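# Screw feeder screw into red-taped housing corner hole

## Task

Take a screw from the screw feeder and drive it into the housing hole at the corner marked with red tape. It counts as tight only when the screwdriver motor turns it in and stops on its own, shown as stopped_at_torque=1. After that, do not turn or move the screw. The other three holes must stay empty, with no screw tip left in any of them. A screw that was pushed in rather than turned must be unscrewed fully and driven again. Once the screw is tight, raise the screwdriver well clear above the screw head, release the screw and move away.

## Robot and tools

Robot: one arm carrying a powered screwdriver. The tool point is the tip of the hex key when it is unloaded. The key points along the tool's own +z and can be pushed back up to 12 mm. A thin vacuum sleeve around the key can hold a screw. A flat block reaches about 9 cm from the last joint's axis toward the tool's -y and turns with the tool, so watch its clearance.

Scene frame: origin on the table top below the arm base, +z up, +y to the left when facing +x. Results report end_effector_position (m), end_effector_quat_wxyz, and linear (m/s) and angular (rad/s) velocities in this frame. The base may be tilted, and at long reach the printed position can be off. "Hand target" is the pose the controller is currently heading for. "pose unreachable" means the clearance check altered or blocked the command. A post or block under the base counts as arm.

The row: every motion command uses one row of 9 numbers, each in [-1, 1], in this order: dx, dy, dz, rx, ry, rz, spindle, torque_limit, sleeve_vacuum. The first six are an offset, not a pose, expressed in the tool point's own axes. They are measured from the tool's measured pose at the start of the action, or for the first action of a call, from the last pose a result reported. 1.0 equals 0.6 m for dx..dz and 180 degrees for rx..rz. rx, ry and rz form a single rotation vector. spindle: +1 turns the key clockwise at 500 rpm (screws in), -1 turns it the other way, and values in between scale. It needs 0.5 s to reach speed and keeps running between calls, so end with 0. torque_limit maps -1..+1 linearly to 0.3..1.2 N m. sleeve_vacuum above 0.01 holds a screw, otherwise it releases. torque_limit and sleeve_vacuum persist.

execute_actions(actions): a list of up to 15 actions. Each action is a table of up to 15 rows, one row per 1/30 s step. A short table repeats its last row until 15 steps are done. Every row is an offset from the same start pose, not from the previous row. An empty list just returns state and images. Each step clips the command to within 100 mm and 16 degrees of the measured pose, so large offsets take several actions. Motion lags about 0.17 s behind commands.

move(target, speed, stop_force, blocking): target is one 9-number row. Its offsets are taken from the pose in the latest result that shows one, and the tool travels in a straight line toward it. speed is in m/s, from 0.002 to 0.5, default 0.25; turning is capped at twice that value in rad/s. stop_force is in N, from 13 to 80. It ends the path when the push against the motion rises that much above its pre-move level for 2 steps, then backs off 2 steps and holds. It is not usable in the first 0.2 s, unreliable on moves that rotate, and should be left out when backing off a surface. Use it only with slow speeds. blocking=false returns after 0.5 s and cannot be combined with stop_force. The "move:" line gives the ending (done, contact, held, off_target, moving, fault), any limits hit (paced = clipped, held = steps blocked), and the distance from target.

wait(seconds): 0 to 10 s, holding the last command. It also reports on a non-blocking move. stop(): brakes a running move; the spindle keeps going. zoom_image(camera, region): camera is cam_high (672x504), cam_low (672x504) or cam_wrist (616x616). region is [x0, y0, x1, y1] in pixels from the top-left, at most 504x504. finished_scene(scene): pass the current scene's number to end it; this is final.

Screwing procedure: put the tool point on the screw axis, 2 mm below the top of the head. Turn slowly with spindle between -0.2 and 0.2: negative engages without advancing, positive engages and drives. Hold sleeve_vacuum above 0.01 to carry the screw. screw_detected=1 when sleeve_vacuum_kpa exceeds 30. While driving, lower the tool 0.7 mm per turn. turns counts total key revolutions, clockwise positive. The motor stops at 95% of torque_limit, from the head seating or a jammed thread, and stopped_at_torque then reads 1. A new positive spindle only restarts it after 0.5 s at 0 or below. Loosening never stops by itself; if turns does not drop, raise torque_limit. Once tight, set spindle 0, release vacuum, lift well above the head and move away.

Safety: the arm halts for 10 s and drops the rest of the call if a joint reaches its load limit (shoulder pan/lift 287, elbow 130, wrists 46.9 N m) or any external force reaches 150 N. The arm is stiff, so do not aim far past a contact without slow stop_force moves. Wrist force/torque are in tool axes, with about 5.5 N offset, up to 3.4 N noise, and saturation near 100 N; "no reading" is harmless. Motors heat under load: a MOTOR HOT warning appears at 70 °C and brakes engage at 85 °C. Avoid dropping screws, slamming, hard presses, and knocking anything off the table. Loose objects may get nudged occasionally. Keep motion smooth and short.

Each tool is called after ">>>" in YAML: its name, and indented under it one key for each argument.

## Session

>>> execute_actions:
  actions: []

Scene clock: 0.00 s.
end_effector_position=(+0.4035, +0.2524, +0.3583) sleeve_vacuum_kpa=0 screw_detected=0 stopped_at_torque=0 turns=0.00 end_effector_quat_wxyz=(+0.267, +0.641, +0.667, -0.270) end_effector_velocity=(-0.001, -0.001, -0.000) end_effector_angular_velocity=(+0.001, +0.000, -0.002)
Joint positions: [-0.455 -2.118  2.163 -1.614 -1.572 -0.455]
Joint velocities: [-0.001  0.     0.001  0.001  0.     0.   ]
Wrist force (N, on the end effector, along its own x y z axes, offset not removed): no reading
Wrist torque (N m, same axes, about the end effector's origin, offset not removed): no reading
Hand target: +0.403, +0.252, +0.358; +0.267, +0.641, +0.667, -0.270

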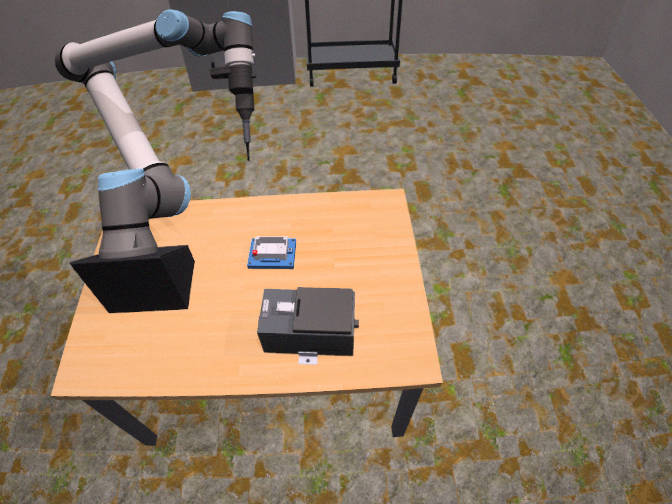

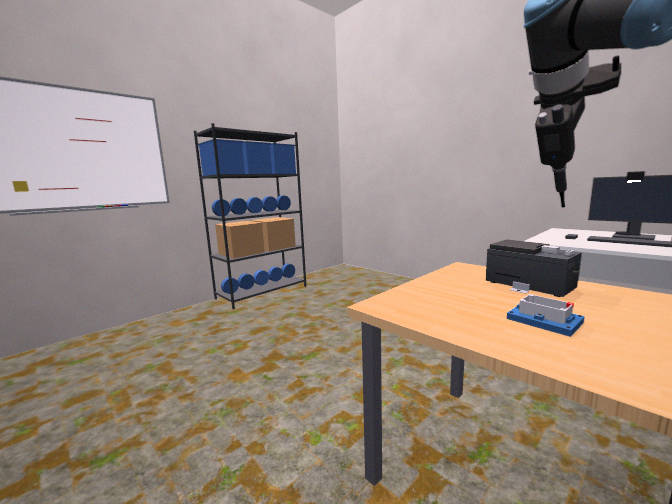

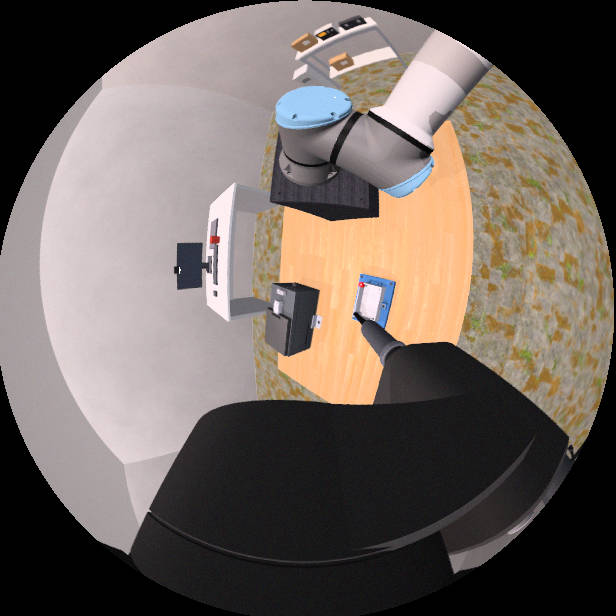

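>>> move:
  target: [0,0,0,0,0.248,0,0,1,1]
  speed: 0.4

>>> move:
  target: [0,0,0,0,0,-0.5,0,1,1]
  speed: 0.4

Scene clock: 2.53 s.
end_effector_position=(+0.4033, +0.2528, +0.3583) sleeve_vacuum_kpa=14 screw_detected=0 stopped_at_torque=0 turns=0.00 end_effector_quat_wxyz=(-0.006, +0.695, +0.719, -0.006) end_effector_velocity=(-0.000, +0.001, +0.000) end_effector_angular_velocity=(+0.010, -0.000, -0.001)
Joint positions: [-0.948 -1.858  2.191 -1.227 -1.149 -1.098]
Joint velocities: [-0.004  0.003  0.     0.007  0.003 -0.006]
Wrist force (N, on the end effector, along its own x y z axes, offset not removed): [2.5 -1.9 1.5]
Wrist torque (N m, same axes, about the end effector's origin, offset not removed): [-0.52 -0.50 0.08]
Hand target: +0.403, +0.253, +0.358; -0.007, +0.695, +0.719, -0.006
Off the commanded pose: 0.000 m, 0 deg.
move: done

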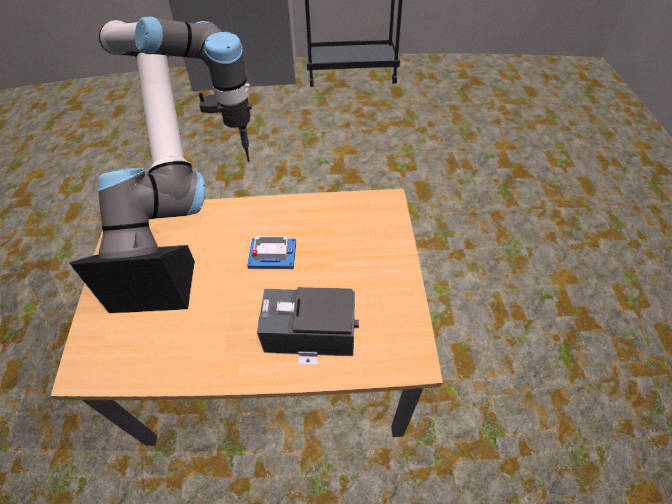

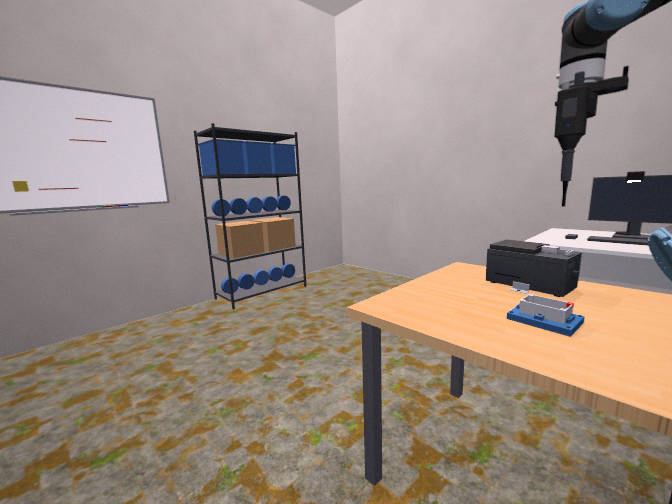

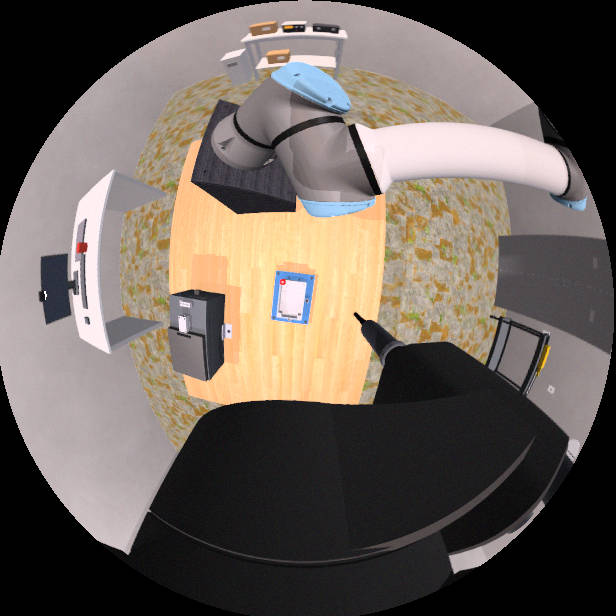

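Scene clock: 5.00 s.
end_effector_position=(+0.4034, +0.2525, +0.3583) sleeve_vacuum_kpa=14 screw_detected=0 stopped_at_torque=0 turns=0.00 end_effector_quat_wxyz=(-0.009, -0.017, +1.000, +0.000) end_effector_velocity=(+0.000, -0.000, +0.000) end_effector_angular_velocity=(+0.001, -0.001, +0.008)
Joint positions: [-0.755 -1.814  2.077 -1.238 -1.034 -2.493]
Joint velocities: [-0.001 -0.    -0.     0.001  0.001 -0.009]
Wrist force (N, on the end effector, along its own x y z axes, offset not removed): [3.4 -2.7 1.8]
Wrist torque (N m, same axes, about the end effector's origin, offset not removed): [-0.86 -0.75 0.17]
Hand target: +0.403, +0.253, +0.358; -0.009, -0.017, +1.000, +0.000
Off the commanded pose: 0.000 m, 0 deg.
move: done

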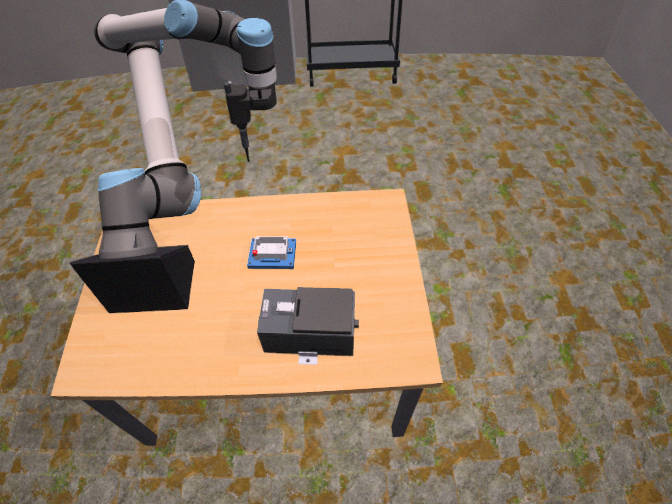

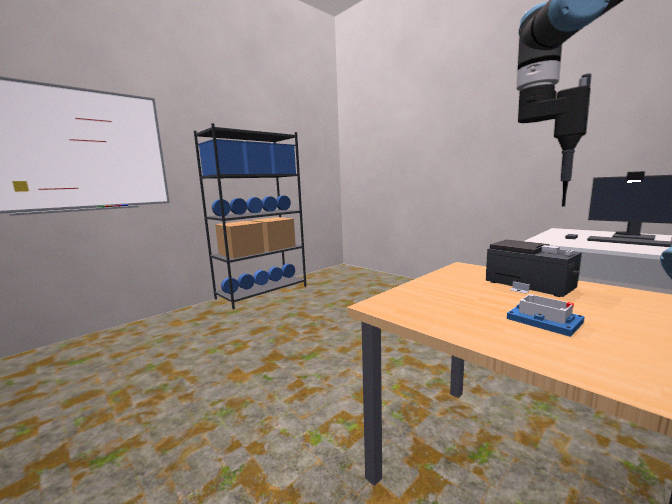

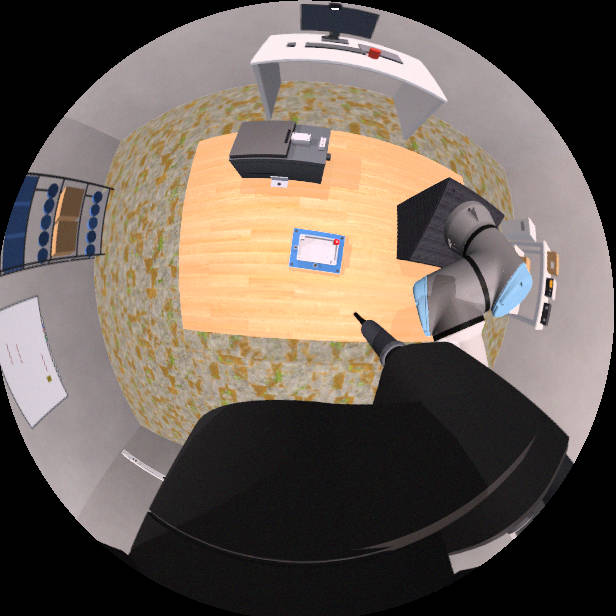

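>>> move:
  target: [-0.045,-0.67,0.23,0,0,0,0,1,1]
  speed: 0.4

>>> zoom_image:
  camera: "cam_wrist"
  region: [280,250,400,350]

Scene clock: 7.33 s.
end_effector_position=(+0.4411, -0.1479, +0.2195) sleeve_vacuum_kpa=14 screw_detected=0 stopped_at_torque=0 turns=0.00 end_effector_quat_wxyz=(-0.009, -0.017, +1.000, +0.000) end_effector_velocity=(-0.001, -0.001, -0.001) end_effector_angular_velocity=(+0.001, -0.000, -0.002)
Joint positions: [-0.941 -1.165  2.194 -1.925 -1.145 -2.662]
Joint velocities: [-0.002  0.003  0.001 -0.003 -0.    -0.   ]
Wrist force (N, on the end effector, along its own x y z axes, offset not removed): [2.1 -3.5 3.2]
Wrist torque (N m, same axes, about the end effector's origin, offset not removed): [-1.03 -0.34 0.25]
Hand target: +0.441, -0.148, +0.219; -0.009, -0.017, +1.000, +0.000
Off the commanded pose: 0.001 m, 0 deg.
move: done

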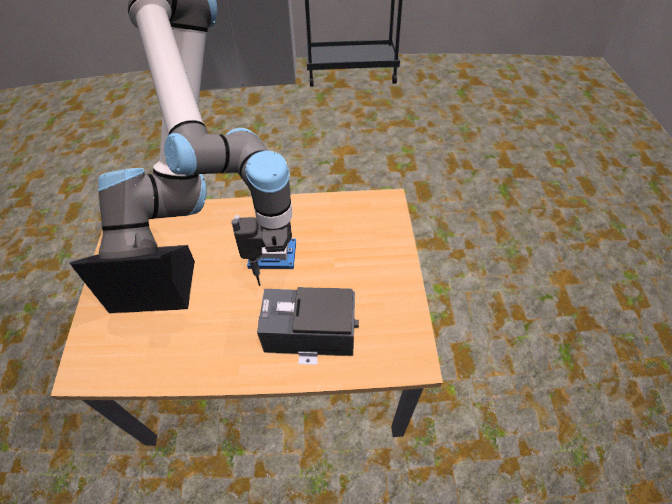

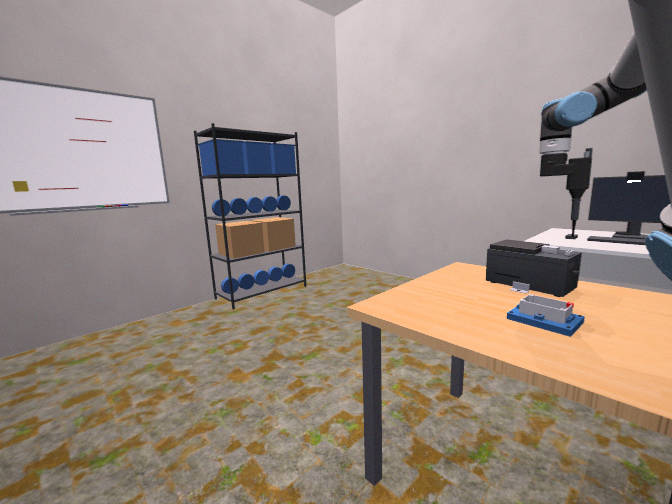

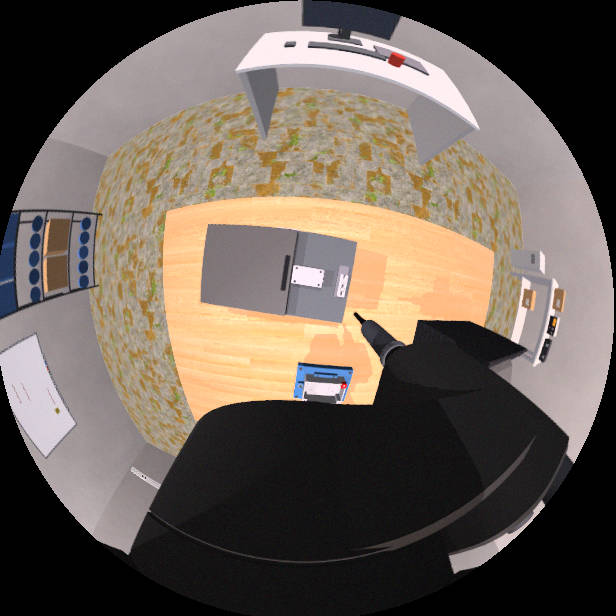

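Region (280, 250, 400, 350) of cam_wrist's 616x616 image, scaled by 4.200, with more detail than that image has.

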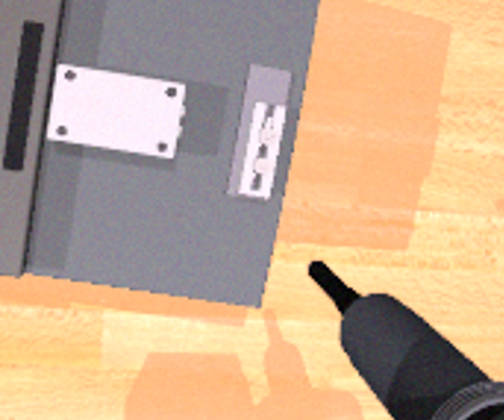

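>>> zoom_image:
  camera: "cam_wrist"
  region: [325,260,365,305]

>>> zoom_image:
  camera: "cam_high"
  region: [255,280,305,325]

Region (325, 260, 365, 305) of cam_wrist's 616x616 image, scaled by 11.200, with more detail than that image has.

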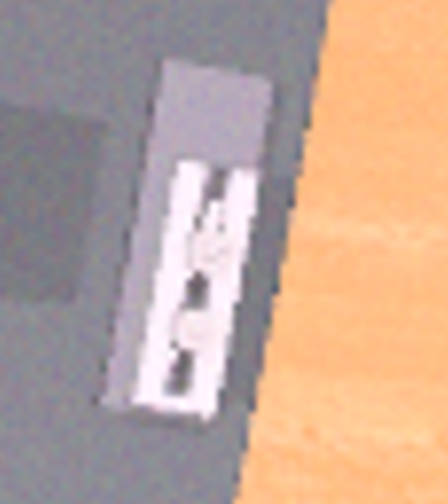

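Region (255, 280, 305, 325) of cam_high's 672x504 image, scaled by 10.080, with more detail than that image has; it fills the top 454 rows of this view, and the rest is white.

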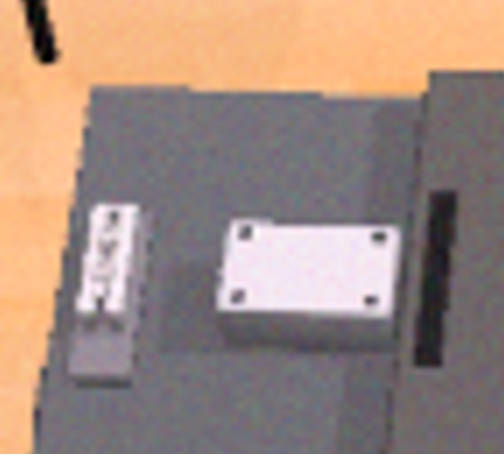

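>>> move:
  target: [-0.0142,-0.0533,0.07,0,0,0,0,1,1]
  speed: 0.15

>>> zoom_image:
  camera: "cam_wrist"
  region: [330,285,375,330]

>>> zoom_image:
  camera: "cam_high"
  region: [250,280,290,320]

Scene clock: 14.10 s.
end_effector_position=(+0.4499, -0.1794, +0.1774) sleeve_vacuum_kpa=14 screw_detected=0 stopped_at_torque=0 turns=0.00 end_effector_quat_wxyz=(-0.009, -0.017, +1.000, +0.000) end_effector_velocity=(+0.000, -0.000, -0.002) end_effector_angular_velocity=(+0.001, +0.001, +0.000)
Joint positions: [-0.924 -1.069  2.199 -2.032 -1.134 -2.648]
Joint velocities: [ 0.001  0.003  0.    -0.003  0.001  0.001]
Wrist force (N, on the end effector, along its own x y z axes, offset not removed): [2.0 -2.7 0.7]
Wrist torque (N m, same axes, about the end effector's origin, offset not removed): [-0.83 -0.43 0.14]
Hand target: +0.450, -0.180, +0.177; -0.009, -0.017, +1.000, +0.000
Off the commanded pose: 0.000 m, 0 deg.
move: done

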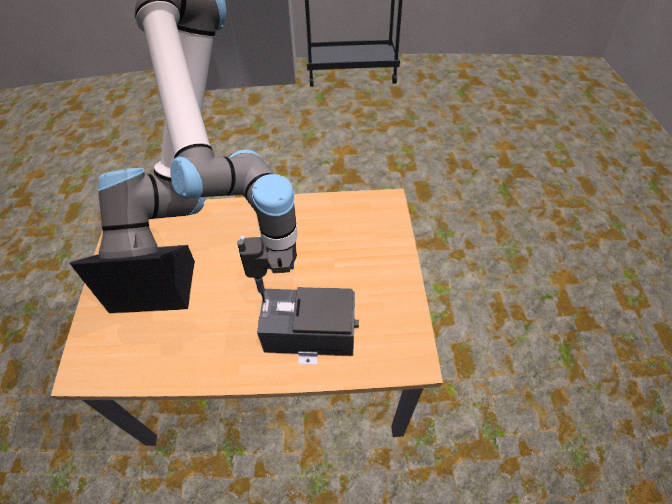

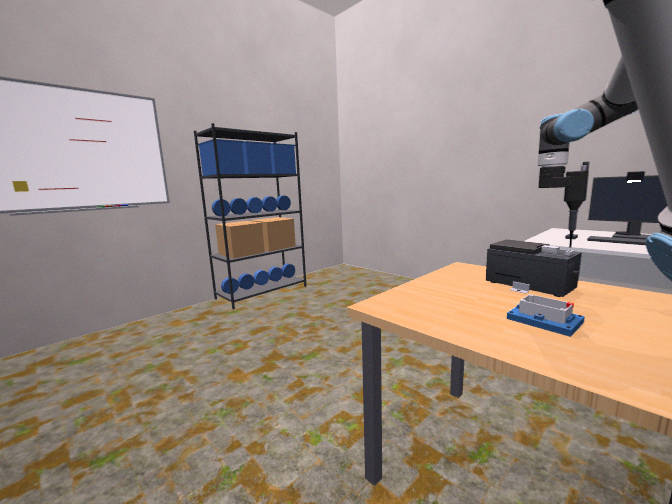

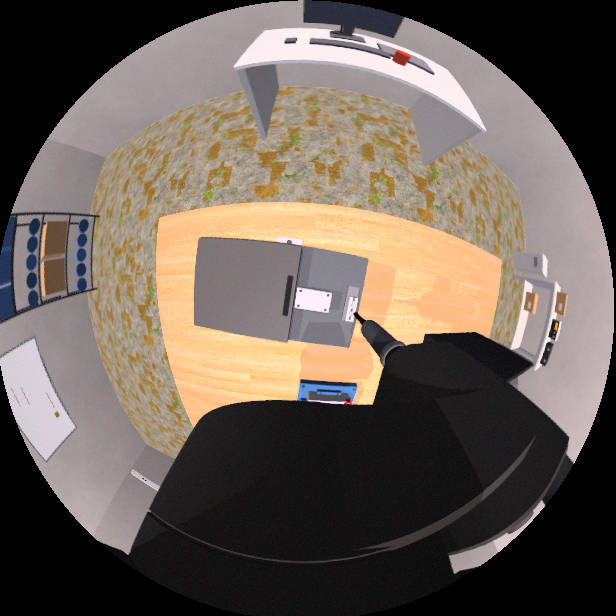

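Region (330, 285, 375, 330) of cam_wrist's 616x616 image, scaled by 11.200, with more detail than that image has.

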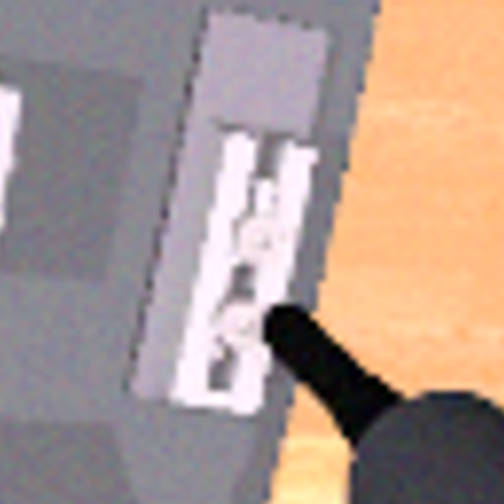

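Region (250, 280, 290, 320) of cam_high's 672x504 image, scaled by 12.600, with more detail than that image has.

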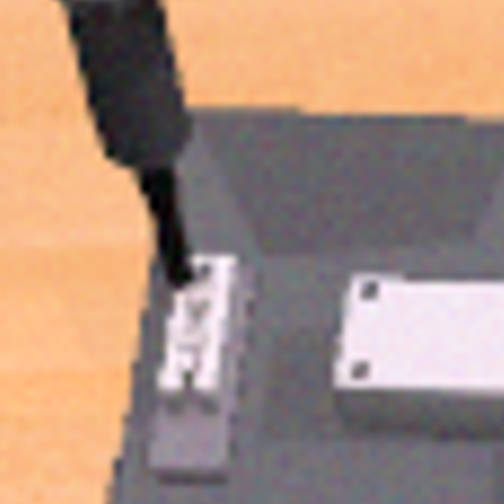

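>>> move:
  target: [-0.0075,0.0035,0.007,0,0,0,0,1,1]
  speed: 0.05

>>> zoom_image:
  camera: "cam_wrist"
  region: [335,295,370,330]

>>> zoom_image:
  camera: "cam_high"
  region: [255,290,280,315]

Scene clock: 16.13 s.
end_effector_position=(+0.4542, -0.1772, +0.1732) sleeve_vacuum_kpa=14 screw_detected=0 stopped_at_torque=0 turns=0.00 end_effector_quat_wxyz=(-0.009, -0.017, +1.000, +0.000) end_effector_velocity=(+0.001, -0.000, -0.001) end_effector_angular_velocity=(+0.000, +0.000, -0.000)
Joint positions: [-0.914 -1.065  2.198 -2.038 -1.128 -2.639]
Joint velocities: [ 0.002  0.002 -0.    -0.002  0.001  0.001]
Wrist force (N, on the end effector, along its own x y z axes, offset not removed): [1.4 -1.0 2.4]
Wrist torque (N m, same axes, about the end effector's origin, offset not removed): [-0.33 -0.14 0.03]
Hand target: +0.454, -0.177, +0.173; -0.009, -0.017, +1.000, +0.000
Off the commanded pose: 0.000 m, 0 deg.
move: done

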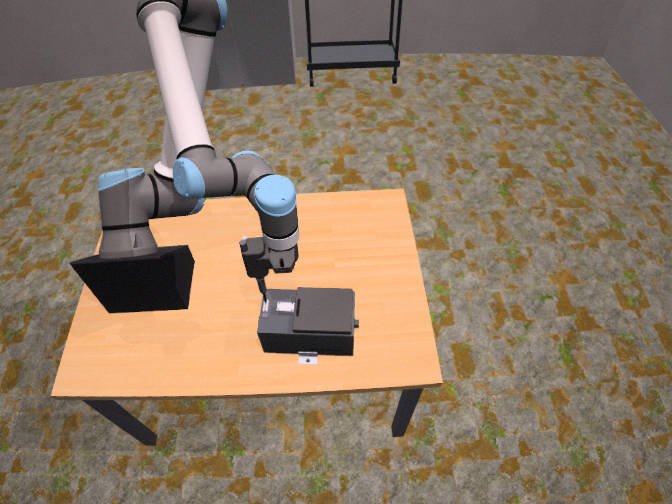

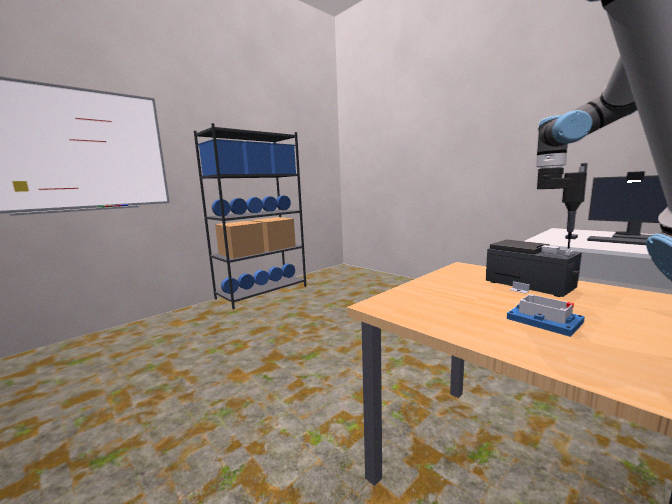

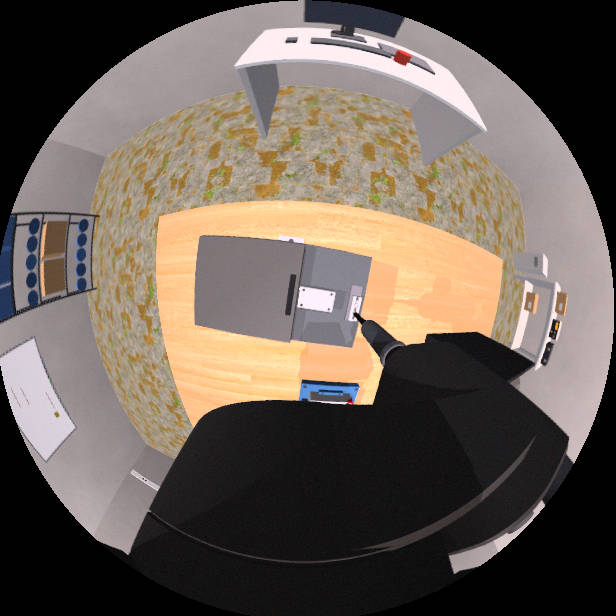

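Region (335, 295, 370, 330) of cam_wrist's 616x616 image, scaled by 14.400, with more detail than that image has.

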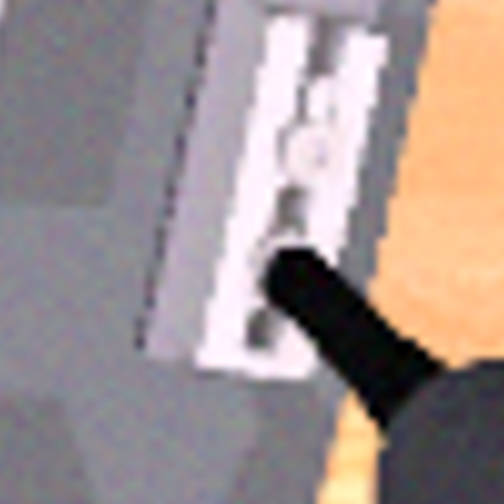

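Region (255, 290, 280, 315) of cam_high's 672x504 image, scaled by 20.160, with more detail than that image has.

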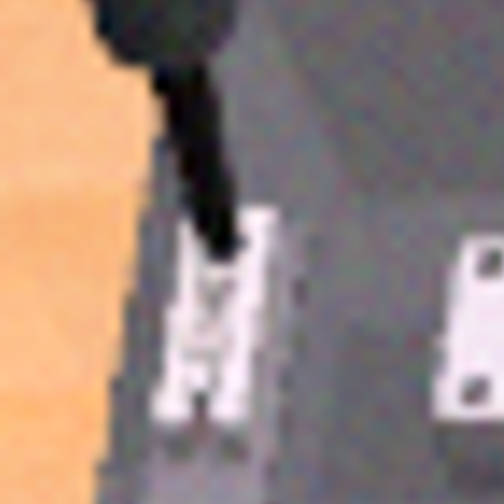

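>>> execute_actions:
  actions:
    - [[0,0,0.006,0,0,0,-0.1,1,1]]
    - [[0,0,0.004,0,0,0,-0.1,1,1]]
    - [[0,0,0,0,0,0,-0.1,1,1]]
    - [[0,0,0,0,0,0,0,1,1]]

Scene clock: 19.23 s.
end_effector_position=(+0.4541, -0.1772, +0.1672) sleeve_vacuum_kpa=14 screw_detected=0 stopped_at_torque=0 turns=-1.24 end_effector_quat_wxyz=(-0.009, -0.017, +1.000, +0.000) end_effector_velocity=(-0.000, -0.000, +0.000) end_effector_angular_velocity=(+0.001, +0.001, -0.001)
Joint positions: [-0.91  -1.06   2.203 -2.051 -1.125 -2.636]
Joint velocities: [-0.001  0.001 -0.001  0.001 -0.001 -0.   ]
Wrist force (N, on the end effector, along its own x y z axes, offset not removed): [2.6 -0.9 -0.5]
Wrist torque (N m, same axes, about the end effector's origin, offset not removed): [-0.15 -0.50 -0.06]
Hand target: +0.454, -0.177, +0.167; -0.009, -0.017, +1.000, +0.000
Off the commanded pose: 0.000 m, 0 deg.

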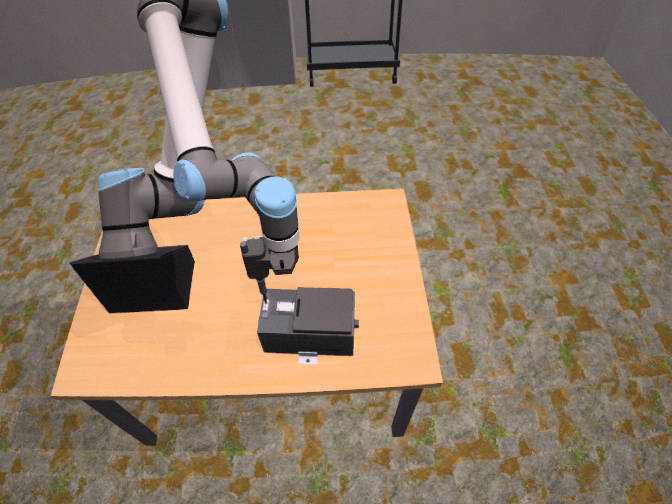

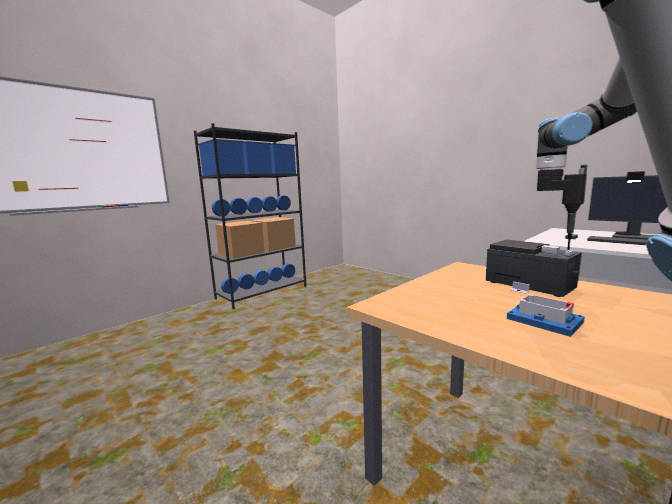

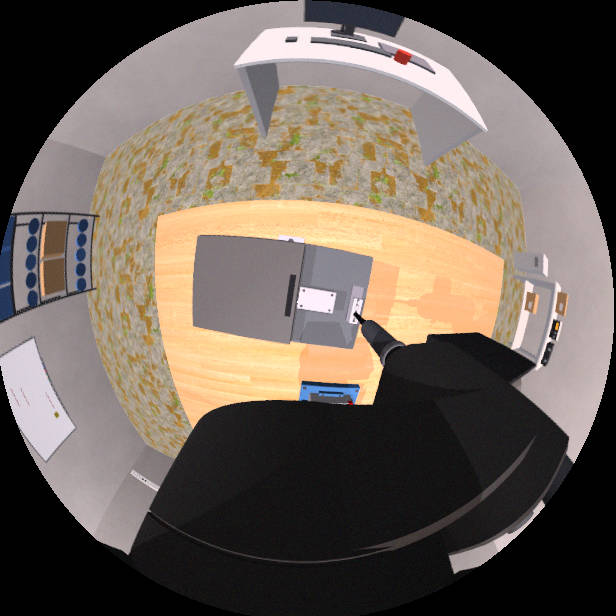

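>>> zoom_image:
  camera: "cam_wrist"
  region: [335,295,370,330]

>>> zoom_image:
  camera: "cam_high"
  region: [255,290,280,315]

Region (335, 295, 370, 330) of cam_wrist's 616x616 image, scaled by 14.400, with more detail than that image has.

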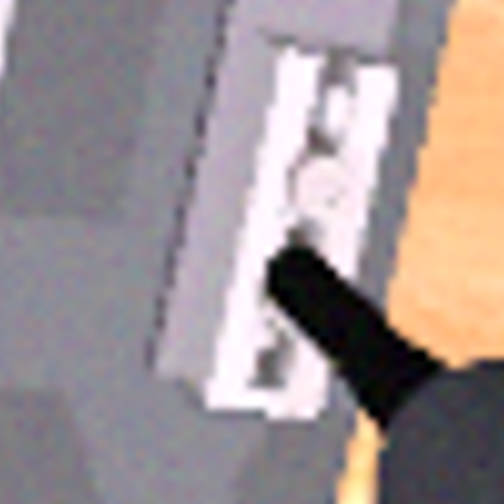

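Region (255, 290, 280, 315) of cam_high's 672x504 image, scaled by 20.160, with more detail than that image has.

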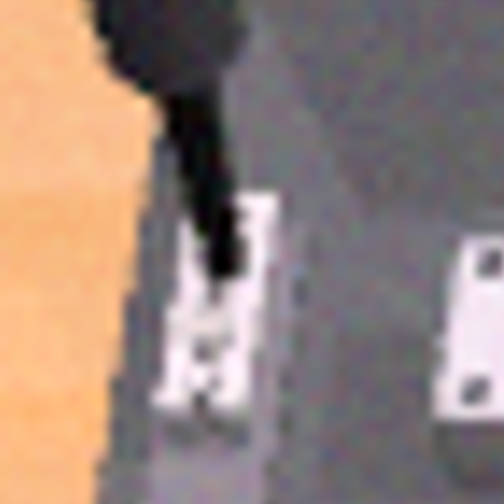

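>>> move:
  target: [0.0,0,-0.012,0,0,0,0,1,1]
  speed: 0.05

>>> zoom_image:
  camera: "cam_wrist"
  region: [335,295,370,330]

>>> zoom_image:
  camera: "cam_high"
  region: [255,290,280,315]

Scene clock: 21.70 s.
end_effector_position=(+0.4543, -0.1772, +0.1743) sleeve_vacuum_kpa=14 screw_detected=0 stopped_at_torque=0 turns=-1.24 end_effector_quat_wxyz=(-0.009, -0.017, +1.000, +0.000) end_effector_velocity=(-0.000, -0.001, +0.002) end_effector_angular_velocity=(+0.001, -0.001, -0.002)
Joint positions: [-0.915 -1.066  2.196 -2.036 -1.128 -2.64 ]
Joint velocities: [-0.003 -0.    -0.002  0.004 -0.    -0.001]
Wrist force (N, on the end effector, along its own x y z axes, offset not removed): [1.1 -2.0 3.4]
Wrist torque (N m, same axes, about the end effector's origin, offset not removed): [-0.64 0.08 0.06]
Hand target: +0.454, -0.177, +0.174; -0.009, -0.017, +1.000, +0.000
Off the commanded pose: 0.000 m, 0 deg.
move: done

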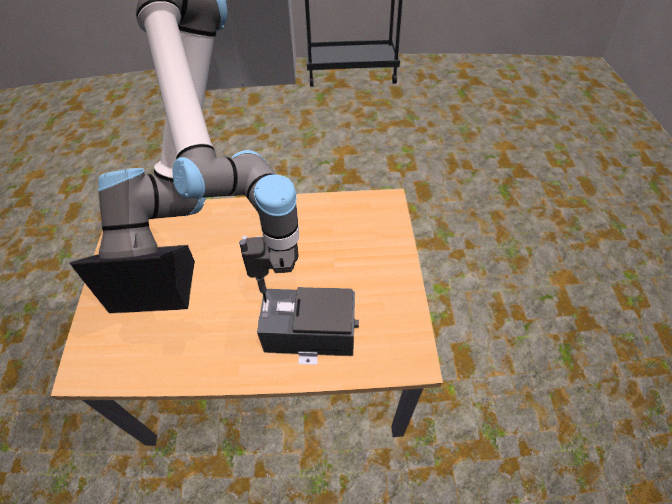

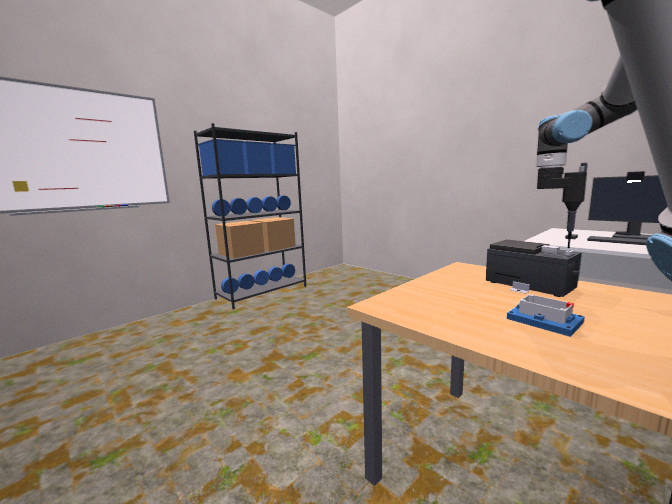

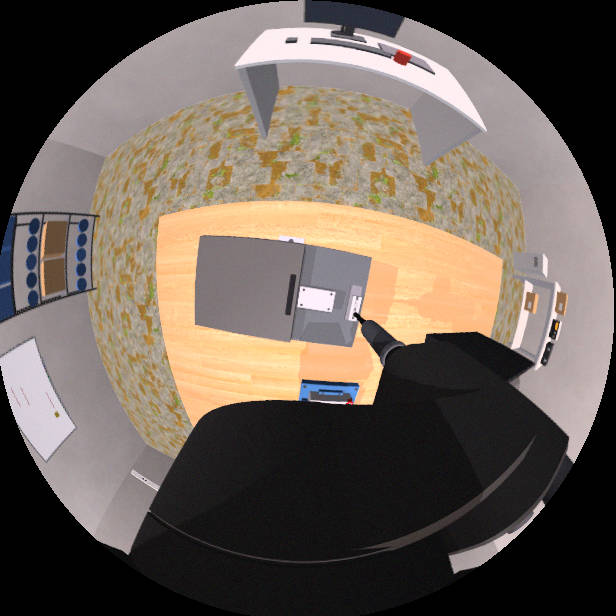

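Region (335, 295, 370, 330) of cam_wrist's 616x616 image, scaled by 14.400, with more detail than that image has.

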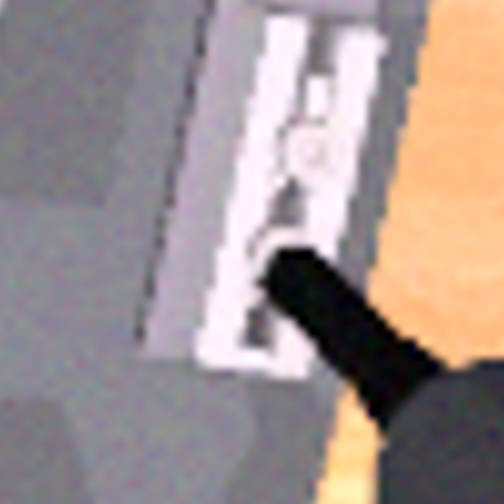

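Region (255, 290, 280, 315) of cam_high's 672x504 image, scaled by 20.160, with more detail than that image has.

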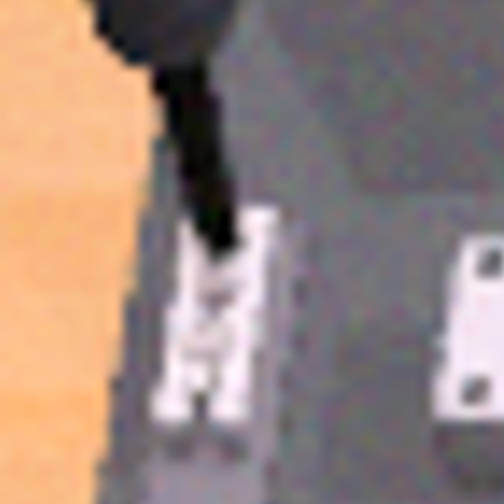

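>>> execute_actions:
  actions:
    - [[0,0.004,0.004,0,0,0,0,1,1]]
    - [[0,0,0.005,0,0,0,-0.1,1,1]]
    - [[0,0,0.0033,0,0,0,-0.1,1,1]]
    - [[0,0,0,0,0,0,-0.1,1,1]]
    - [[0,0,0,0,0,0,0,1,1]]

>>> zoom_image:
  camera: "cam_wrist"
  region: [335,295,370,330]

Scene clock: 25.33 s.
end_effector_position=(+0.4541, -0.1749, +0.1670) sleeve_vacuum_kpa=14 screw_detected=0 stopped_at_torque=0 turns=-2.48 end_effector_quat_wxyz=(-0.009, -0.017, +1.000, +0.000) end_effector_velocity=(+0.001, -0.001, +0.001) end_effector_angular_velocity=(-0.002, -0.001, +0.001)
Joint positions: [-0.908 -1.063  2.205 -2.05  -1.124 -2.634]
Joint velocities: [-0.     0.001 -0.002 -0.001  0.    -0.   ]
Wrist force (N, on the end effector, along its own x y z axes, offset not removed): [1.8 -3.4 -2.4]
Wrist torque (N m, same axes, about the end effector's origin, offset not removed): [-0.77 -0.30 0.15]
Hand target: +0.454, -0.175, +0.167; -0.009, -0.017, +1.000, +0.000
Off the commanded pose: 0.000 m, 0 deg.

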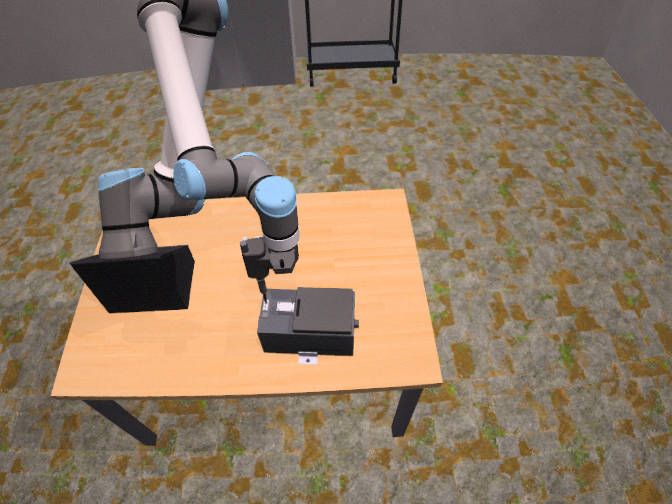

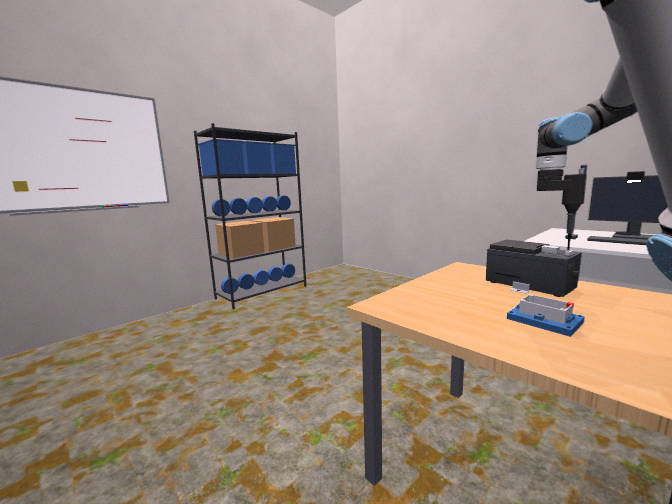

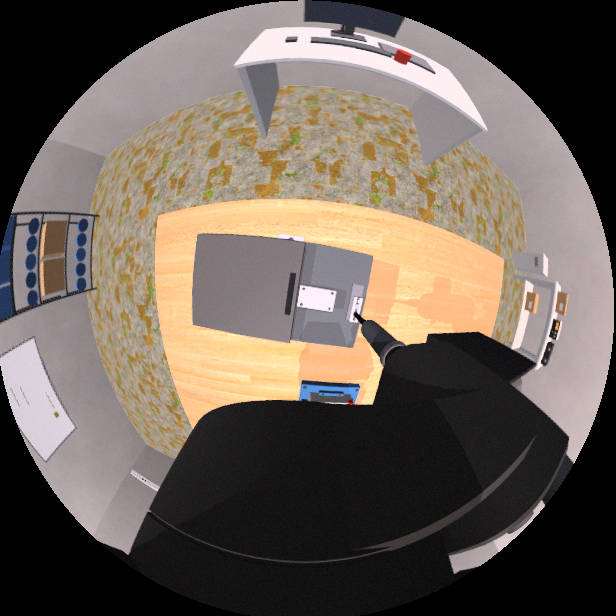

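Region (335, 295, 370, 330) of cam_wrist's 616x616 image, scaled by 14.400, with more detail than that image has.

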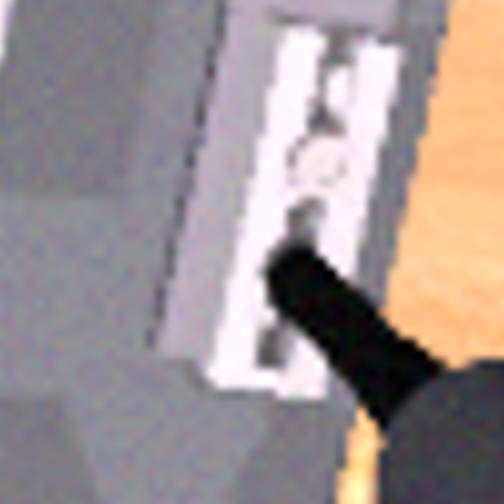

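>>> execute_actions:
  actions:
    - [[0,0,0.0012,0,0,0,-0.1,1,1]]
    - [[0,0,0,0,0,0,-0.1,1,1]]
    - [[0,0,0,0,0,0,-0.1,1,1]]
    - [[0,0,0,0,0,0,0,1,1]]

>>> zoom_image:
  camera: "cam_wrist"
  region: [335,295,370,330]

>>> zoom_image:
  camera: "cam_high"
  region: [255,290,280,315]

>>> zoom_image:
  camera: "cam_low"
  region: [545,225,595,265]

Scene clock: 28.90 s.
end_effector_position=(+0.4541, -0.1749, +0.1663) sleeve_vacuum_kpa=14 screw_detected=0 stopped_at_torque=0 turns=-3.72 end_effector_quat_wxyz=(-0.009, -0.017, +1.000, +0.000) end_effector_velocity=(+0.002, -0.001, +0.002) end_effector_angular_velocity=(-0.003, -0.002, +0.001)
Joint positions: [-0.908 -1.063  2.206 -2.052 -1.124 -2.634]
Joint velocities: [-0.001 -0.001 -0.003  0.    -0.    -0.   ]
Wrist force (N, on the end effector, along its own x y z axes, offset not removed): [0.6 -3.4 -2.4]
Wrist torque (N m, same axes, about the end effector's origin, offset not removed): [-0.81 0.10 0.12]
Hand target: +0.454, -0.175, +0.166; -0.009, -0.017, +1.000, +0.000
Off the commanded pose: 0.000 m, 0 deg.

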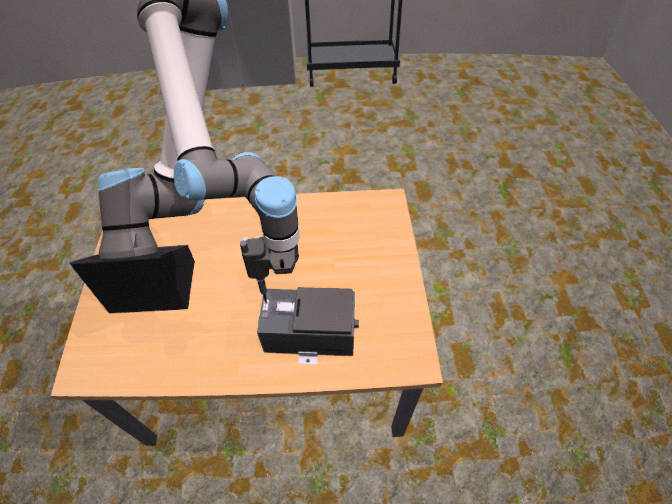

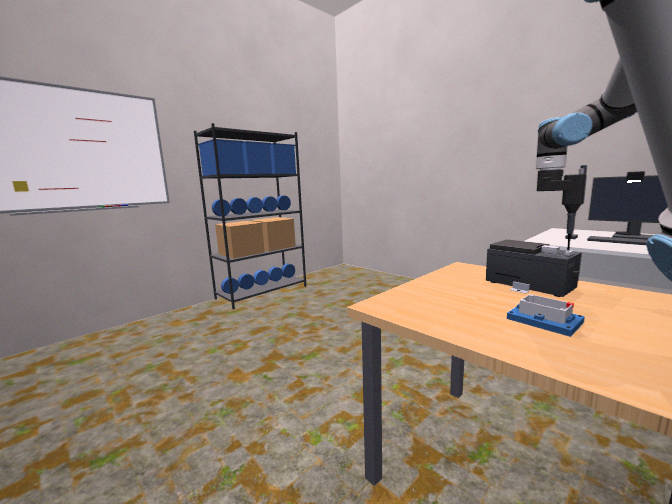

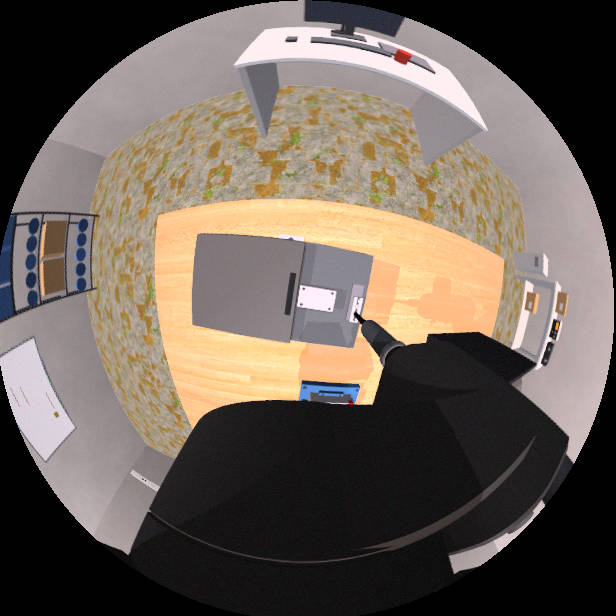

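Region (335, 295, 370, 330) of cam_wrist's 616x616 image, scaled by 14.400, with more detail than that image has.

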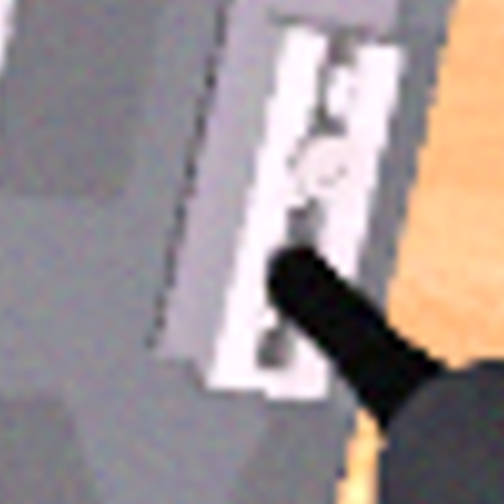

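Region (255, 290, 280, 315) of cam_high's 672x504 image, scaled by 20.160, with more detail than that image has.

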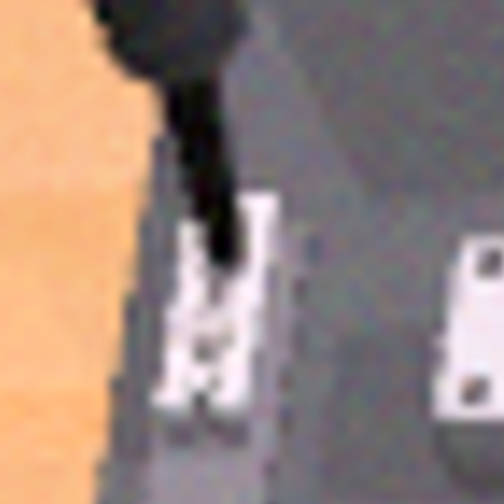

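Region (545, 225, 595, 265) of cam_low's 672x504 image, scaled by 10.080, with more detail than that image has; it fills the top 403 rows of this view, and the rest is white.

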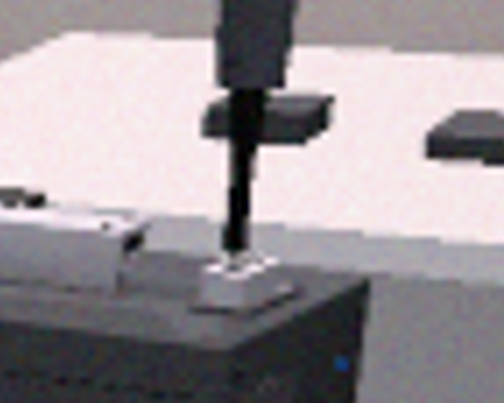

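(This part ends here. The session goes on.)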